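# Tip croutons onto plate, return pan to hot plate

## Task

Transfer all of the croutons out of the frying pan and onto the dinner plate (letting them drop onto it is acceptable), then put the pan back so it sits level and centred on the hot plate; the hot plate and the dinner plate must both finish lying flat on the table, nothing may count as placed if it stays there only because the robot holds it, and at the end the hands must release everything and withdraw.

## Robot and tools

Robot: two arms, left_arm and right_arm, mounted on opposite sides of the table, left_arm's base on the +y side (the names do not refer to image sides). Both carry the same five-finger right hand, so hand axes and numbers mean the same thing on each.

World frame: origin on the table surface halfway between the arm bases, table top at z = 0, +z up. Positions are in metres, orientations as quaternions w,x,y,z. Reported hand positions may be slightly off, more at long reach.

Hand point: a spot 0.05 m in front of the palm, where index pad and thumb tip meet in a pinch. Its +z runs along the straightened fingers (which extend 0.06 to 0.07 m past it), +y points out of the palm, +x crosses the palm toward the little finger. Sideways the hand spans about 0.08 m toward the little finger and 0.02 to 0.09 m toward the thumb, depending on thumb turn. A wrist bracket on the little-finger side protrudes 0.03 m past the point along +y and 0.11 m across; it can collide.

execute_actions(actions): a list of actions; each action is a table of 1 to 15 rows, one row per control step of 1/30 s; a table shorter than 15 repeats its final row. Each row is a single list of 28 numbers in [-1, 1] covering both arms: left dx, dy, dz, rx, ry, rz, then left hand little, ring, middle, index, thumb_bend, thumb_turn, force_limit, speed, then the same 14 for the right arm. dx to rz are an offset, not a pose: they are taken in the hand point's own axes, measured from the pose it had when that action began (for a call's first action, the last pose a result reported), and every row counts from that same start, not from the row before. Scale: 1.0 equals 0.6 m or 180 degrees; rx, ry, rz form one rotation vector. Each step the command is clipped to 100 mm and 16 degrees from the measured pose, so large offsets need several actions. An empty list just returns the current state and images.

Hand numbers are absolute targets, not offsets. Fingers and thumb_bend: +1 straight, -1 fully curled. thumb_turn: +1 beside the palm, -1 across in front of it. A pinch is roughly index -0.22, thumb_bend -0.75, thumb_turn -0.57. force_limit maps -1..+1 linearly to roughly 0..10 N at the fingertip (0..15 N for both thumb motors) and only limits closing. speed maps -1..+1 to near zero..full speed (a full stroke in 0.6 s). There is no keep-as-is value: repeat the last eight hand numbers sent, or before any, the six hand_measured values plus hand_force_limit and hand_speed. With the thumb turned in front, the whole hand can wrap objects 0.035 to 0.08 m across; turn the thumb before arriving. For a soft grip close at speed -0.9 or slower, since fast fingers overshoot the limit.

move(target, speed, stop_force, blocking): target is one 28-number row as above; its arm numbers are offsets in hand axes from the pose in this scene's latest result that shows one. Each hand point travels a straight line, all arms finishing together, in 0.5 to 10 s; it does not avoid obstacles or the other arm. speed is m/s, 0.002 to 0.5 (default 0.25), rotation up to twice that in rad/s. stop_force (optional, 9 to 40 N, shared by both arms) ends an arm's path when its wrist sensor feels that much added push against the motion; use it only with slow, non-rotating approaches, and omit it when moving away from something the hand presses on. blocking=false returns after 0.5 s while the arm keeps going (not allowed with stop_force); then only wait or stop until a result shows the end. The result adds a move: line giving each arm's ending (done, off_target, moving, held, fault, or contact when stop_force ended the path) and limits (paced = pose clipped; held = some steps blocked), plus distance to target.

wait(seconds): 0 to 10, arms hold their last command. stop(): brakes a running move. zoom_image(camera, region): camera is cam_low, cam_left_wrist or cam_right_wrist; region [x0, y0, x1, y1] in pixels, at most 504 by 504. show_instructions(): shows reference images. finished_scene(scene): ends scene 1 or 2 permanently; only call it once the goal holds on its own.

Results: the state line gives each hand point's position, quaternion and velocities; Hand target lines show where each arm is being driven; a pose unreachable line means the clearance check altered that arm's command. hand_measured, hand_stopped_by (moving, target, force, stalled, fault) and hand_load_n list six values in motor order; loads dropping near 0 signal a lost grip. Wrist force and torque are in the hand's own axes, noisy, offset up to about 4 N, saturating near 50 N. Cameras: cam_low 504x504, two fisheye wrist cameras 616x616; calibration lines are given.

Avoid: knocking anything off the table (fails the task); dropping, slamming or shoving objects; pushing a stiff arm past a contact, which can trigger a torque fault (wrist joints limit 26 N m, others 139 N m) or a 150 N force fault, each stopping that arm 10 s; arms striking or pressing on each other; holding loads for long (MOTOR HOT at 70 C, brake stop at 85 C). Objects may occasionally be nudged by outside pushes.

Each tool is called by a JSON object that holds its "op" and its "data".

Reference images:

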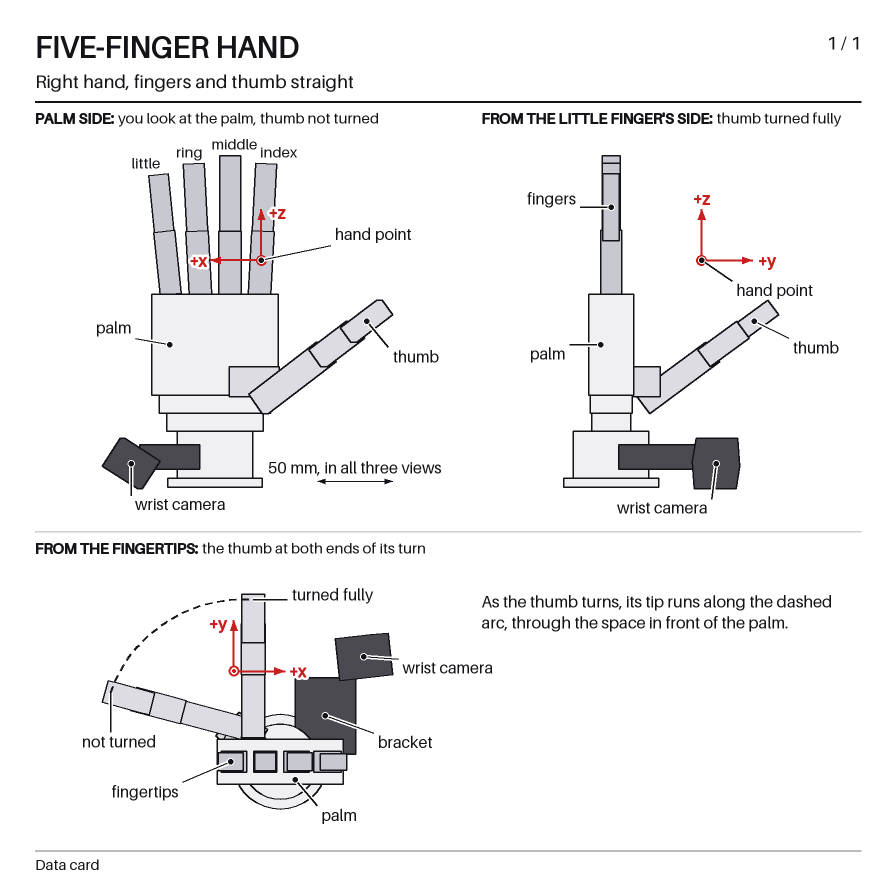

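## Session

{"op": "execute_actions", "data": {"actions": []}}

Scene clock: 0.00 s.
left_arm: end_effector_position=(+0.2893, +0.4999, +0.4720) hand_measured=(+1.000, +1.000, +1.000, +1.000, +1.000, +1.000) hand_load_n=(+0.0, +0.0, +0.0, +0.0, +0.0, +0.0) hand_stopped_by=(target, target, target, target, target, target) hand_force_limit=0.00 hand_speed=-0.80 end_effector_quat_wxyz=(-0.025, +0.329, +0.944, +0.010) end_effector_velocity=(-0.000, +0.000, +0.000) end_effector_angular_velocity=(-0.000, +0.000, +0.001) | right_arm: end_effector_position=(+0.1142, -0.3200, +0.4842) hand_measured=(+1.000, +1.000, +1.000, +1.000, +1.000, +1.000) hand_load_n=(+0.0, +0.0, +0.0, +0.0, +0.0, +0.0) hand_stopped_by=(target, target, target, target, target, target) hand_force_limit=0.00 hand_speed=-0.80 end_effector_quat_wxyz=(-0.003, -0.356, +0.934, +0.011) end_effector_velocity=(+0.000, -0.000, +0.000) end_effector_angular_velocity=(+0.000, -0.001, -0.002)
Joint positions: left_arm=[ 0.564 -1.704  1.354  1.972  1.586 -1.897] | right_arm=[-1.177 -1.715  1.324  1.966  1.548 -1.866]
Joint velocities: left_arm=[ 0.001 -0.001  0.     0.     0.     0.   ] | right_arm=[ 0.    -0.    -0.001  0.     0.     0.002]
Joint torques (N m, as the arm reports them, + toward a larger angle): no reading
Motor temperatures (°C, as the motors report them): left_arm=[24 25 24 37 29 31] | right_arm=[26 27 28 33 34 36]
Wrist force (N, on the end effector, along its own x y z axes, offset not removed): no reading
Wrist torque (N m, same axes, about the end effector's origin, offset not removed): no reading
Hand target (left_arm): +0.289, +0.500, +0.472; -0.025, +0.329, +0.944, +0.010
Hand target (right_arm): +0.114, -0.320, +0.484; -0.003, -0.356, +0.934, +0.011

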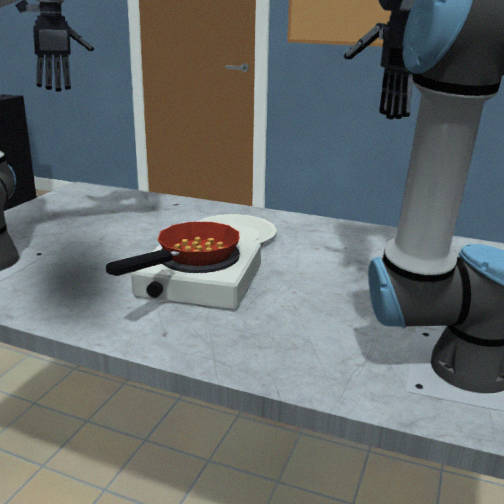

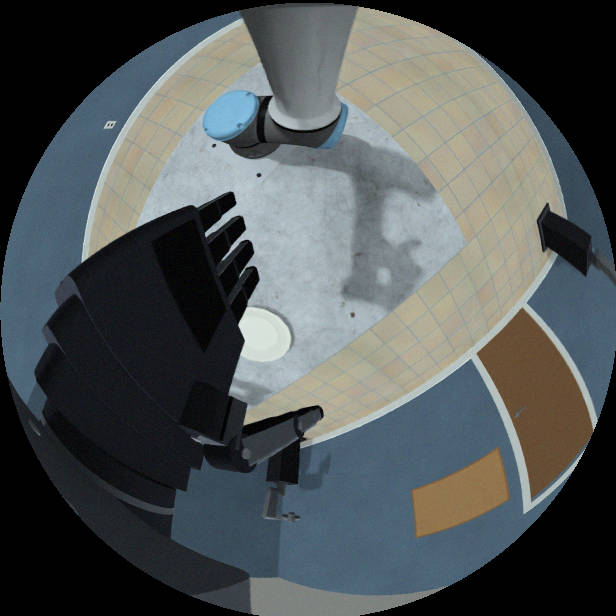

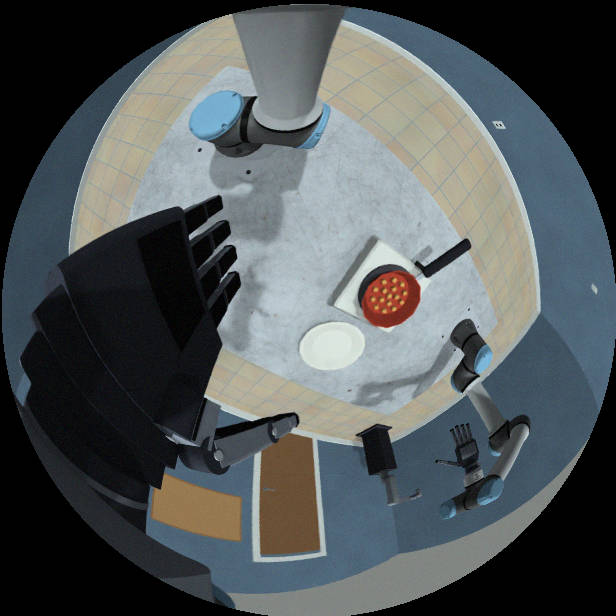

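{"op": "move", "data": {"target": [0,0,0,0,0,0,1,1,1,1,1,1,0,-0.8,-0.157,0.675,0.357,0,0,0.277,1,1,1,1,1,-1,1,0.5]}}

{"op": "zoom_image", "data": {"camera": "cam_low", "region": [60,120,300,320]}}

Scene clock: 7.60 s.
left_arm: end_effector_position=(+0.2893, +0.4999, +0.4720) hand_measured=(+1.000, +1.000, +1.000, +1.000, +1.000, +1.000) hand_load_n=(+0.0, +0.0, +0.0, +0.0, +0.0, +0.0) hand_stopped_by=(target, target, target, target, target, target) hand_force_limit=0.00 hand_speed=-0.80 end_effector_quat_wxyz=(-0.025, +0.329, +0.944, +0.010) end_effector_velocity=(-0.000, +0.000, +0.000) end_effector_angular_velocity=(-0.000, -0.000, +0.000) | right_arm: end_effector_position=(-0.0875, +0.0492, +0.2801) hand_measured=(+1.000, +1.000, +1.000, +1.000, +1.000, -1.000) hand_load_n=(+0.0, +0.0, +0.0, +0.0, +0.0, +0.0) hand_stopped_by=(target, target, target, target, target, target) hand_force_limit=1.00 hand_speed=0.50 end_effector_quat_wxyz=(-0.007, +0.070, +0.997, +0.010) end_effector_velocity=(-0.001, +0.003, -0.000) end_effector_angular_velocity=(-0.008, -0.001, -0.006)
Joint positions: left_arm=[ 0.564 -1.704  1.354  1.972  1.586 -1.897] | right_arm=[-0.044 -0.797  0.63   1.717  1.558  0.137]
Joint velocities: left_arm=[-0. -0.  0. -0. -0. -0.] | right_arm=[ 0.002  0.02  -0.035  0.023  0.002  0.009]
Joint torques (N m, as the arm reports them, + toward a larger angle): left_arm=[ -1.78  -8.94 -15.76   2.72  -0.02  -0.04] | right_arm=[ 14.65 -43.   -25.92   3.96   2.1    2.13]
Motor temperatures (°C, as the motors report them): left_arm=[24 25 24 37 29 31] | right_arm=[26 27 28 33 34 36]
Wrist force (N, on the end effector, along its own x y z axes, offset not removed): left_arm=[0.7 0.6 -0.3] | right_arm=[-1.4 -2.2 -3.0]
Wrist torque (N m, same axes, about the end effector's origin, offset not removed): left_arm=[0.03 0.07 0.11] | right_arm=[-0.38 0.42 -0.03]
Hand target (left_arm): +0.289, +0.500, +0.472; -0.025, +0.329, +0.944, +0.010
Hand target (right_arm): -0.088, +0.050, +0.280; -0.007, +0.071, +0.997, +0.009
Off the commanded pose (left_arm): 0.000 m, 0 deg.
Off the commanded pose (right_arm): 0.001 m, 0 deg.
move: done
camera_calibration (this result's frames):
cam_left_wrist: T_world_to_cam=[[0.731589, 0.681322, -0.0240355, -0.532629], [0.583757, -0.607836, 0.538296, -0.122795], [0.352144, -0.407843, -0.842413, 0.632767], [0, 0, 0, 1]] pos_world=[0.238523, 0.546322, 0.586349]
cam_right_wrist: T_world_to_cam=[[0.187966, 0.980654, 0.0546559, -0.0611326], [0.835358, -0.188888, 0.516235, -0.063195], [0.516572, -0.0513773, -0.854701, 0.419041], [0, 0, 0, 1]] pos_world=[-0.152184, 0.0695423, 0.39412]

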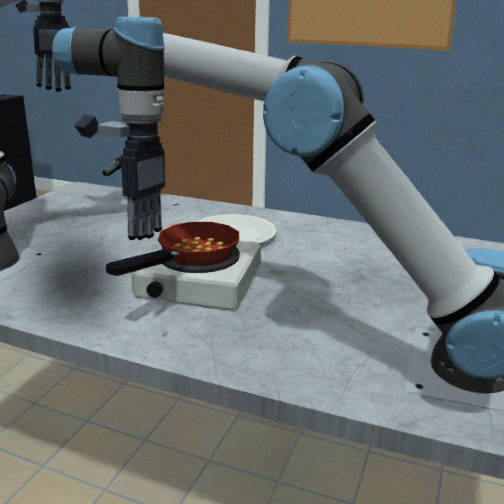

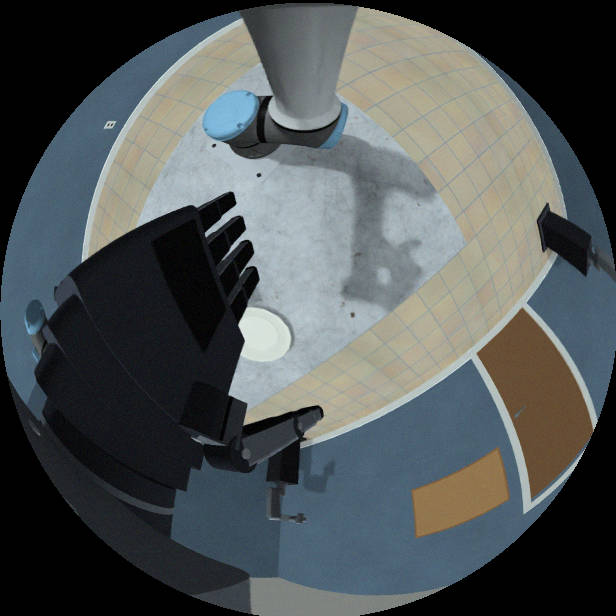

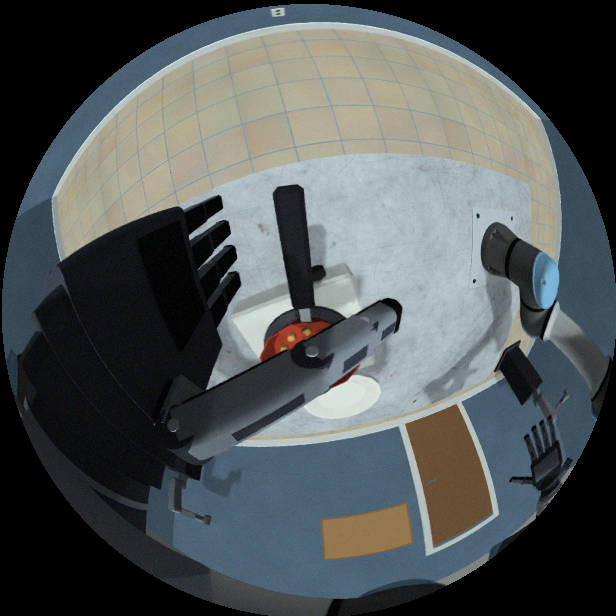

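Region (60, 120, 300, 320) of cam_low's 504x504 image, scaled by 2.100, with more detail than that image has.

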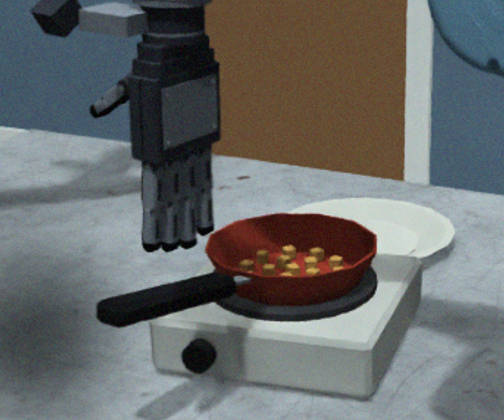

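{"op": "move", "data": {"target": [0,0,0,0,0,0,1,1,1,1,1,1,0,-0.8,-0.015,0.028,0.23,0,0.045,0,1,1,1,1,1,-1,1,0.5], "speed": 0.1}}

{"op": "zoom_image", "data": {"camera": "cam_low", "region": [60,160,260,320]}}

Scene clock: 11.60 s.
left_arm: end_effector_position=(+0.2893, +0.4999, +0.4720) hand_measured=(+1.000, +1.000, +1.000, +1.000, +1.000, +1.000) hand_load_n=(+0.0, +0.0, +0.0, +0.0, +0.0, +0.0) hand_stopped_by=(target, target, target, target, target, target) hand_force_limit=0.00 hand_speed=-0.80 end_effector_quat_wxyz=(-0.025, +0.329, +0.944, +0.010) end_effector_velocity=(-0.000, -0.000, +0.000) end_effector_angular_velocity=(-0.001, +0.001, -0.001) | right_arm: end_effector_position=(-0.0782, +0.0673, +0.1426) hand_measured=(+1.000, +1.000, +1.000, +1.000, +1.000, -1.000) hand_load_n=(+0.0, +0.0, +0.0, +0.0, +0.0, +0.0) hand_stopped_by=(target, target, target, target, target, target) hand_force_limit=1.00 hand_speed=0.50 end_effector_quat_wxyz=(-0.077, +0.070, +0.994, +0.015) end_effector_velocity=(-0.000, +0.000, -0.003) end_effector_angular_velocity=(-0.000, +0.004, -0.001)
Joint positions: left_arm=[ 0.564 -1.704  1.354  1.972  1.586 -1.897] | right_arm=[-0.119 -0.78   0.948  1.375  1.415  0.063]
Joint velocities: left_arm=[-0.001 -0.    -0.     0.     0.001  0.   ] | right_arm=[-0.001  0.002  0.005 -0.006 -0.004  0.   ]
Joint torques (N m, as the arm reports them, + toward a larger angle): left_arm=[ -2.96  -7.99 -16.51   2.61   0.02   0.19] | right_arm=[-11.79 -42.6   -9.92   0.62  -2.92  -1.96]
Motor temperatures (°C, as the motors report them): left_arm=[24 25 24 37 29 31] | right_arm=[26 27 28 33 34 36]
Wrist force (N, on the end effector, along its own x y z axes, offset not removed): left_arm=[-2.4 1.3 -1.0] | right_arm=[-0.7 -4.6 0.8]
Wrist torque (N m, same axes, about the end effector's origin, offset not removed): left_arm=[0.05 0.58 -0.02] | right_arm=[-0.96 0.11 -0.11]
Hand target (left_arm): +0.289, +0.500, +0.472; -0.025, +0.329, +0.944, +0.010
Hand target (right_arm): -0.078, +0.067, +0.142; -0.078, +0.070, +0.994, +0.015
Off the commanded pose (left_arm): 0.000 m, 0 deg.
Off the commanded pose (right_arm): 0.000 m, 0 deg.
move: done
camera_calibration (this result's frames):
cam_left_wrist: T_world_to_cam=[[0.731589, 0.681322, -0.0240356, -0.532629], [0.583757, -0.607836, 0.538296, -0.122795], [0.352143, -0.407843, -0.842413, 0.632767], [0, 0, 0, 1]] pos_world=[0.238523, 0.546322, 0.586349]
cam_right_wrist: T_world_to_cam=[[0.192548, 0.980138, 0.0474807, -0.0717755], [0.899298, -0.195615, 0.39115, 0.026736], [0.392669, -0.0326157, -0.919101, 0.295883], [0, 0, 0, 1]] pos_world=[-0.126407, 0.0852303, 0.264896]

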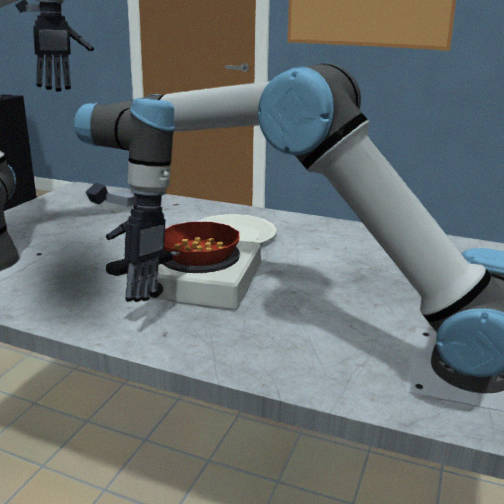

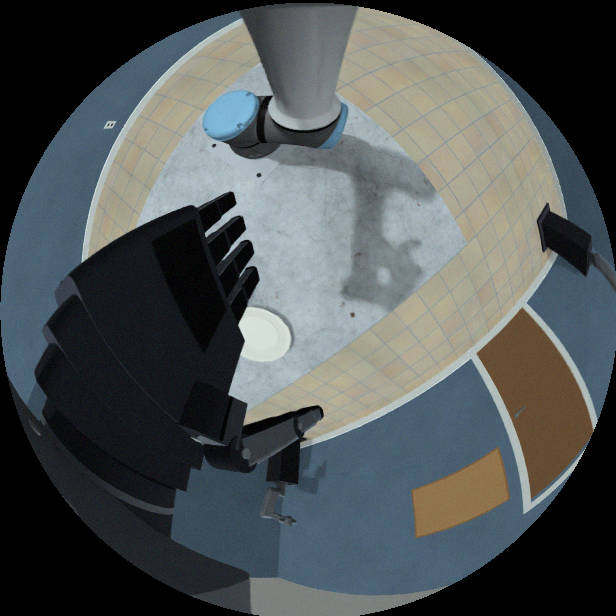

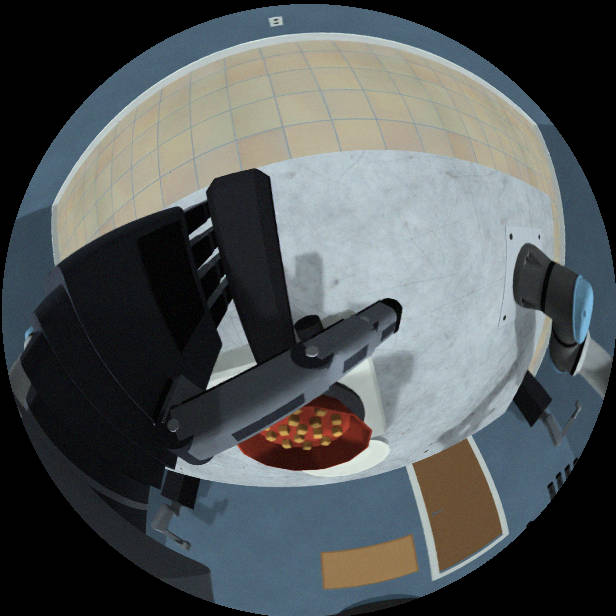

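Region (60, 160, 260, 320) of cam_low's 504x504 image, scaled by 2.520, with more detail than that image has; it fills the top 403 rows of this view, and the rest is white.

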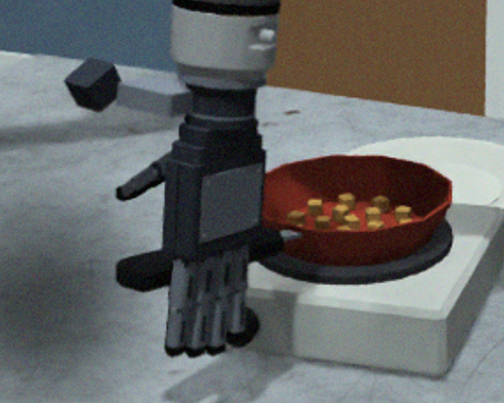

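{"op": "move", "data": {"target": [0,0,0,0,0,0,1,1,1,1,1,1,0,-0.8,-0.01,0.012,0.08,0,0,0,1,1,1,1,1,-1,1,0.5], "speed": 0.05}}

{"op": "move", "data": {"target": [0,0,0,0,0,0,1,1,1,1,1,1,0,-0.8,0,0,0,0,0,0,-1,-1,-1,-1,-1,-1,1,0]}}

{"op": "move", "data": {"target": [0,0,0,0,0,0,1,1,1,1,1,1,0,-0.8,0.012,0,-0.08,0,0,0,-1,-1,-1,-1,-1,-1,1,0], "speed": 0.05}}

Scene clock: 14.70 s.
left_arm: end_effector_position=(+0.2893, +0.4999, +0.4720) hand_measured=(+1.000, +1.000, +1.000, +1.000, +1.000, +1.000) hand_load_n=(+0.0, +0.0, +0.0, +0.0, +0.0, +0.0) hand_stopped_by=(target, target, target, target, target, target) hand_force_limit=0.00 hand_speed=-0.80 end_effector_quat_wxyz=(-0.025, +0.329, +0.944, +0.010) end_effector_velocity=(+0.000, +0.000, +0.000) end_effector_angular_velocity=(+0.000, -0.001, +0.000) | right_arm: end_effector_position=(-0.0787, +0.0755, +0.0948) hand_measured=(+1.000, +1.000, +1.000, +1.000, +1.000, -1.000) hand_load_n=(+0.0, +0.0, +0.0, +0.0, +0.0, +0.0) hand_stopped_by=(target, target, target, target, target, target) hand_force_limit=1.00 hand_speed=0.50 end_effector_quat_wxyz=(-0.077, +0.070, +0.994, +0.015) end_effector_velocity=(+0.000, +0.000, -0.003) end_effector_angular_velocity=(-0.001, -0.001, +0.001)
Joint positions: left_arm=[ 0.564 -1.704  1.354  1.972  1.586 -1.897] | right_arm=[-0.117 -0.729  0.979  1.292  1.415  0.065]
Joint velocities: left_arm=[ 0.     0.    -0.001 -0.    -0.001 -0.   ] | right_arm=[ 0.     0.004  0.001 -0.005  0.001 -0.001]
Joint torques (N m, as the arm reports them, + toward a larger angle): left_arm=[ -2.39  -8.87 -15.83   2.55   0.05   0.16] | right_arm=[ 13.31 -43.42  -9.98   0.79   1.69   2.04]
Motor temperatures (°C, as the motors report them): left_arm=[24 25 24 37 29 31] | right_arm=[26 27 28 33 34 36]
Wrist force (N, on the end effector, along its own x y z axes, offset not removed): left_arm=[0.0 0.9 -0.3] | right_arm=[0.1 -3.0 1.2]
Wrist torque (N m, same axes, about the end effector's origin, offset not removed): left_arm=[0.12 0.17 0.16] | right_arm=[-0.53 0.13 -0.10]
Hand target (left_arm): +0.289, +0.500, +0.472; -0.025, +0.329, +0.944, +0.010
Hand target (right_arm): -0.079, +0.076, +0.094; -0.077, +0.070, +0.994, +0.015
Off the commanded pose (left_arm): 0.000 m, 0 deg.
Off the commanded pose (right_arm): 0.000 m, 0 deg.
move: done
camera_calibration (this result's frames):
cam_left_wrist: T_world_to_cam=[[0.731589, 0.681322, -0.0240355, -0.532629], [0.583757, -0.607836, 0.538297, -0.122795], [0.352144, -0.407843, -0.842413, 0.632767], [0, 0, 0, 1]] pos_world=[0.238523, 0.546322, 0.586349]
cam_right_wrist: T_world_to_cam=[[0.192546, 0.980139, 0.047469, -0.0774224], [0.899299, -0.195609, 0.39115, 0.0474574], [0.392666, -0.0326255, -0.919102, 0.252372], [0, 0, 0, 1]] pos_world=[-0.126869, 0.0934016, 0.217068]

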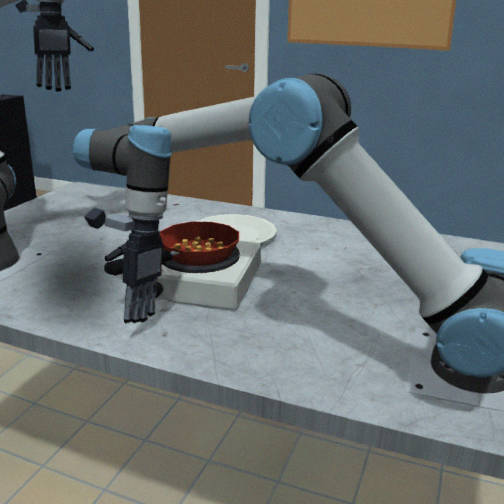

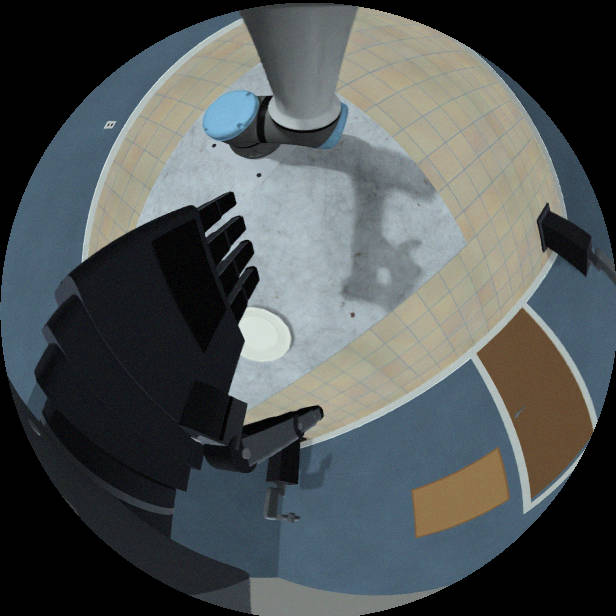

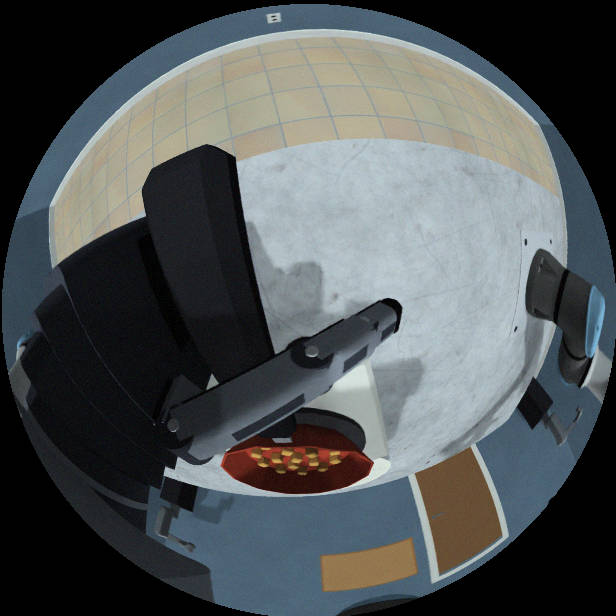

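Scene clock: 16.17 s.
left_arm: end_effector_position=(+0.2893, +0.4999, +0.4720) hand_measured=(+1.000, +1.000, +1.000, +1.000, +1.000, +1.000) hand_load_n=(+0.0, +0.0, +0.0, +0.0, +0.0, +0.0) hand_stopped_by=(target, target, target, target, target, target) hand_force_limit=0.00 hand_speed=-0.80 end_effector_quat_wxyz=(-0.025, +0.329, +0.944, +0.010) end_effector_velocity=(-0.000, +0.000, +0.000) end_effector_angular_velocity=(-0.000, -0.000, +0.001) | right_arm: end_effector_position=(-0.0787, +0.0755, +0.0948) hand_measured=(-0.976, -0.920, -0.598, -0.900, -0.040, -1.000) hand_load_n=(+11.0, +8.5, +11.0, +8.5, +15.5, +2.0) hand_stopped_by=(force, force, force, force, force, target) hand_force_limit=1.00 hand_speed=0.00 end_effector_quat_wxyz=(-0.077, +0.070, +0.994, +0.015) end_effector_velocity=(-0.000, -0.000, -0.000) end_effector_angular_velocity=(-0.000, -0.000, -0.000)
Joint positions: left_arm=[ 0.564 -1.704  1.354  1.972  1.586 -1.897] | right_arm=[-0.117 -0.729  0.979  1.292  1.415  0.065]
Joint velocities: left_arm=[ 0.001 -0.    -0.    -0.     0.    -0.   ] | right_arm=[ 0.     0.     0.001 -0.001  0.     0.   ]
Joint torques (N m, as the arm reports them, + toward a larger angle): left_arm=[ -2.8   -8.68 -16.34   2.55  -0.01   0.22] | right_arm=[ 12.33 -64.82 -27.24   0.73   0.99  -0.64]
Motor temperatures (°C, as the motors report them): left_arm=[24 25 24 37 29 31] | right_arm=[26 27 28 33 34 36]
Wrist force (N, on the end effector, along its own x y z axes, offset not removed): left_arm=[-0.1 1.1 -2.0] | right_arm=[-0.9 -1.6 -2.1]
Wrist torque (N m, same axes, about the end effector's origin, offset not removed): left_arm=[0.18 0.21 0.17] | right_arm=[0.17 0.23 -0.04]
Hand target (left_arm): +0.289, +0.500, +0.472; -0.025, +0.329, +0.944, +0.010
Hand target (right_arm): -0.079, +0.076, +0.095; -0.077, +0.070, +0.994, +0.015
Off the commanded pose (left_arm): 0.000 m, 0 deg.
Off the commanded pose (right_arm): 0.000 m, 0 deg.
move: done
camera_calibration (this result's frames):
cam_left_wrist: T_world_to_cam=[[0.731589, 0.681322, -0.0240355, -0.532629], [0.583757, -0.607836, 0.538296, -0.122795], [0.352144, -0.407843, -0.842413, 0.632767], [0, 0, 0, 1]] pos_world=[0.238523, 0.546322, 0.586349]
cam_right_wrist: T_world_to_cam=[[0.192582, 0.980135, 0.0473965, -0.0773906], [0.899282, -0.195613, 0.391187, 0.0474456], [0.392688, -0.032713, -0.91909, 0.252375], [0, 0, 0, 1]] pos_world=[-0.126867, 0.0933902, 0.217063]

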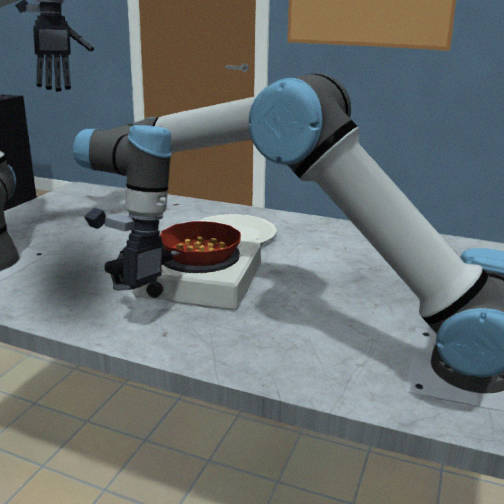

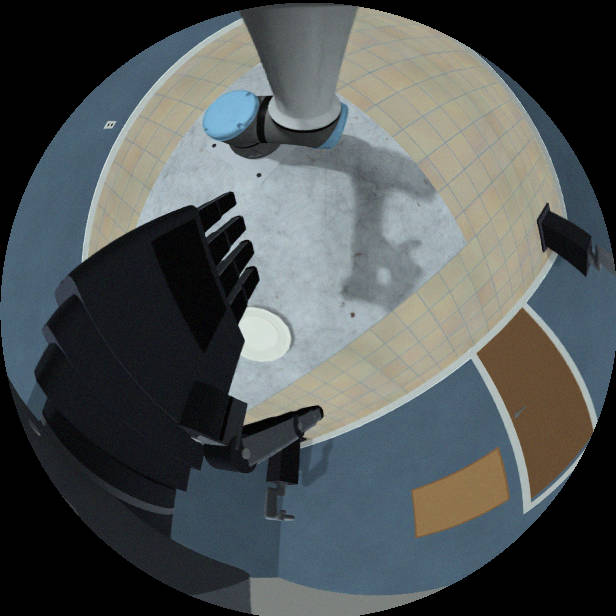

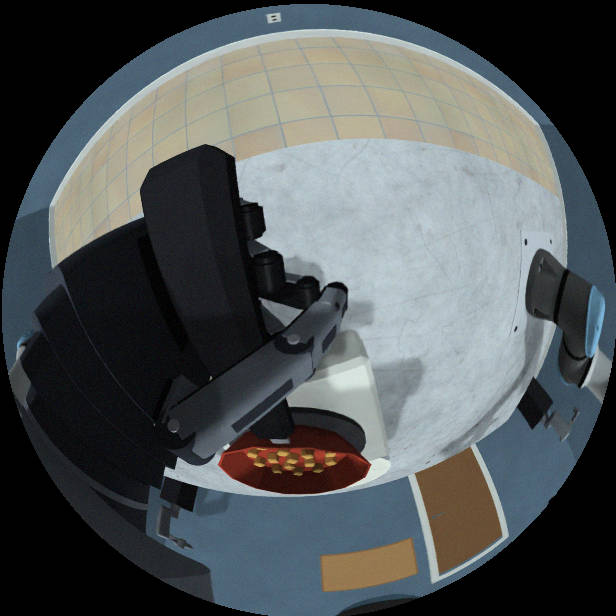

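Scene clock: 17.57 s.
left_arm: end_effector_position=(+0.2893, +0.4999, +0.4720) hand_measured=(+1.000, +1.000, +1.000, +1.000, +1.000, +1.000) hand_load_n=(+0.0, +0.0, +0.0, +0.0, +0.0, +0.0) hand_stopped_by=(target, target, target, target, target, target) hand_force_limit=0.00 hand_speed=-0.80 end_effector_quat_wxyz=(-0.025, +0.329, +0.944, +0.010) end_effector_velocity=(+0.000, +0.000, -0.000) end_effector_angular_velocity=(+0.001, +0.000, +0.000) | right_arm: end_effector_position=(-0.0784, +0.0745, +0.1429) hand_measured=(-0.976, -0.920, -0.598, -0.900, -0.040, -1.000) hand_load_n=(+0.0, +0.0, +11.0, +6.5, +15.5, +2.0) hand_stopped_by=(force, force, force, force, force, target) hand_force_limit=1.00 hand_speed=0.00 end_effector_quat_wxyz=(-0.077, +0.070, +0.994, +0.015) end_effector_velocity=(+0.000, -0.000, +0.003) end_effector_angular_velocity=(-0.001, -0.000, -0.000)
Joint positions: left_arm=[ 0.564 -1.704  1.354  1.972  1.586 -1.897] | right_arm=[-0.117 -0.759  0.909  1.393  1.415  0.064]
Joint velocities: left_arm=[ 0.    -0.     0.001 -0.    -0.     0.   ] | right_arm=[-0.    -0.001 -0.005  0.007  0.001  0.   ]
Joint torques (N m, as the arm reports them, + toward a larger angle): left_arm=[ -3.16  -8.32 -15.95   2.74   0.04   0.3 ] | right_arm=[-10.25 -67.26 -28.75   4.5   -1.42  -1.96]
Motor temperatures (°C, as the motors report them): left_arm=[24 25 24 37 29 31] | right_arm=[26 27 28 33 34 36]
Wrist force (N, on the end effector, along its own x y z axes, offset not removed): left_arm=[0.9 -0.4 -0.4] | right_arm=[-1.0 -3.9 -1.2]
Wrist torque (N m, same axes, about the end effector's origin, offset not removed): left_arm=[-0.17 -0.07 0.18] | right_arm=[-0.52 0.28 -0.14]
Hand target (left_arm): +0.289, +0.500, +0.472; -0.025, +0.329, +0.944, +0.010
Hand target (right_arm): -0.078, +0.075, +0.143; -0.077, +0.070, +0.994, +0.015
Off the commanded pose (left_arm): 0.000 m, 0 deg.
Off the commanded pose (right_arm): 0.000 m, 0 deg.
move: done
camera_calibration (this result's frames):
cam_left_wrist: T_world_to_cam=[[0.731589, 0.681322, -0.0240356, -0.532629], [0.583757, -0.607836, 0.538296, -0.122795], [0.352143, -0.407843, -0.842413, 0.632767], [0, 0, 0, 1]] pos_world=[0.238523, 0.546322, 0.586349]
cam_right_wrist: T_world_to_cam=[[0.192583, 0.980133, 0.0474527, -0.0788028], [0.899273, -0.195635, 0.391197, 0.0281424], [0.392709, -0.032665, -0.919083, 0.296467], [0, 0, 0, 1]] pos_world=[-0.126557, 0.0924269, 0.265207]

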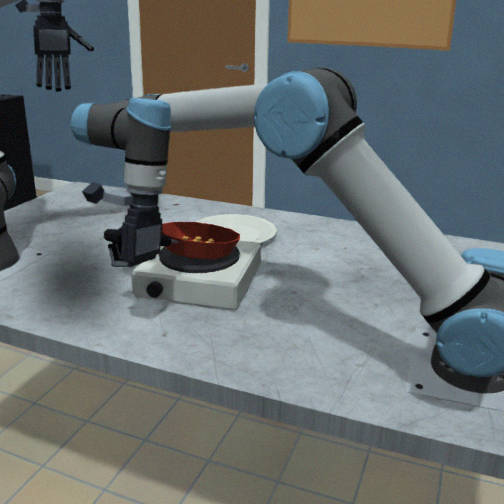

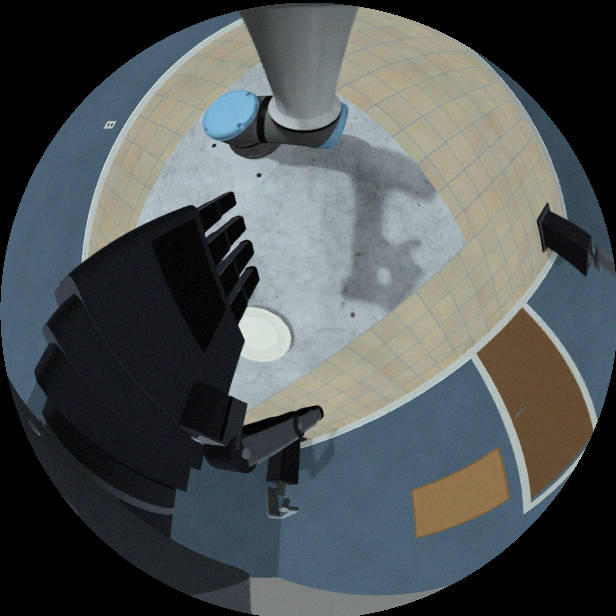

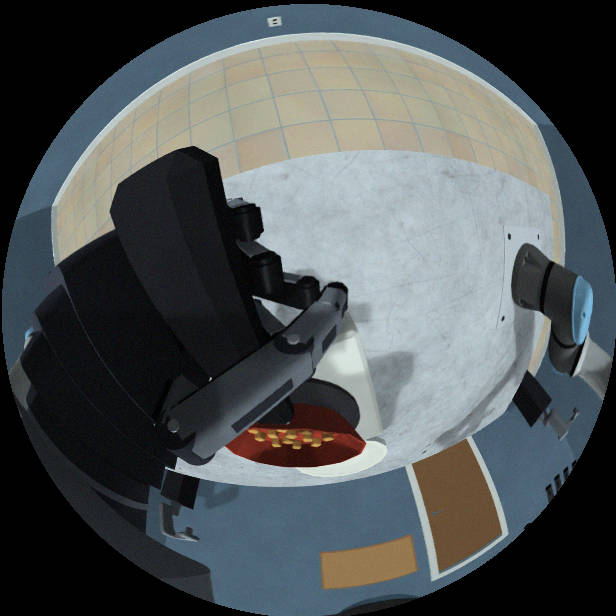

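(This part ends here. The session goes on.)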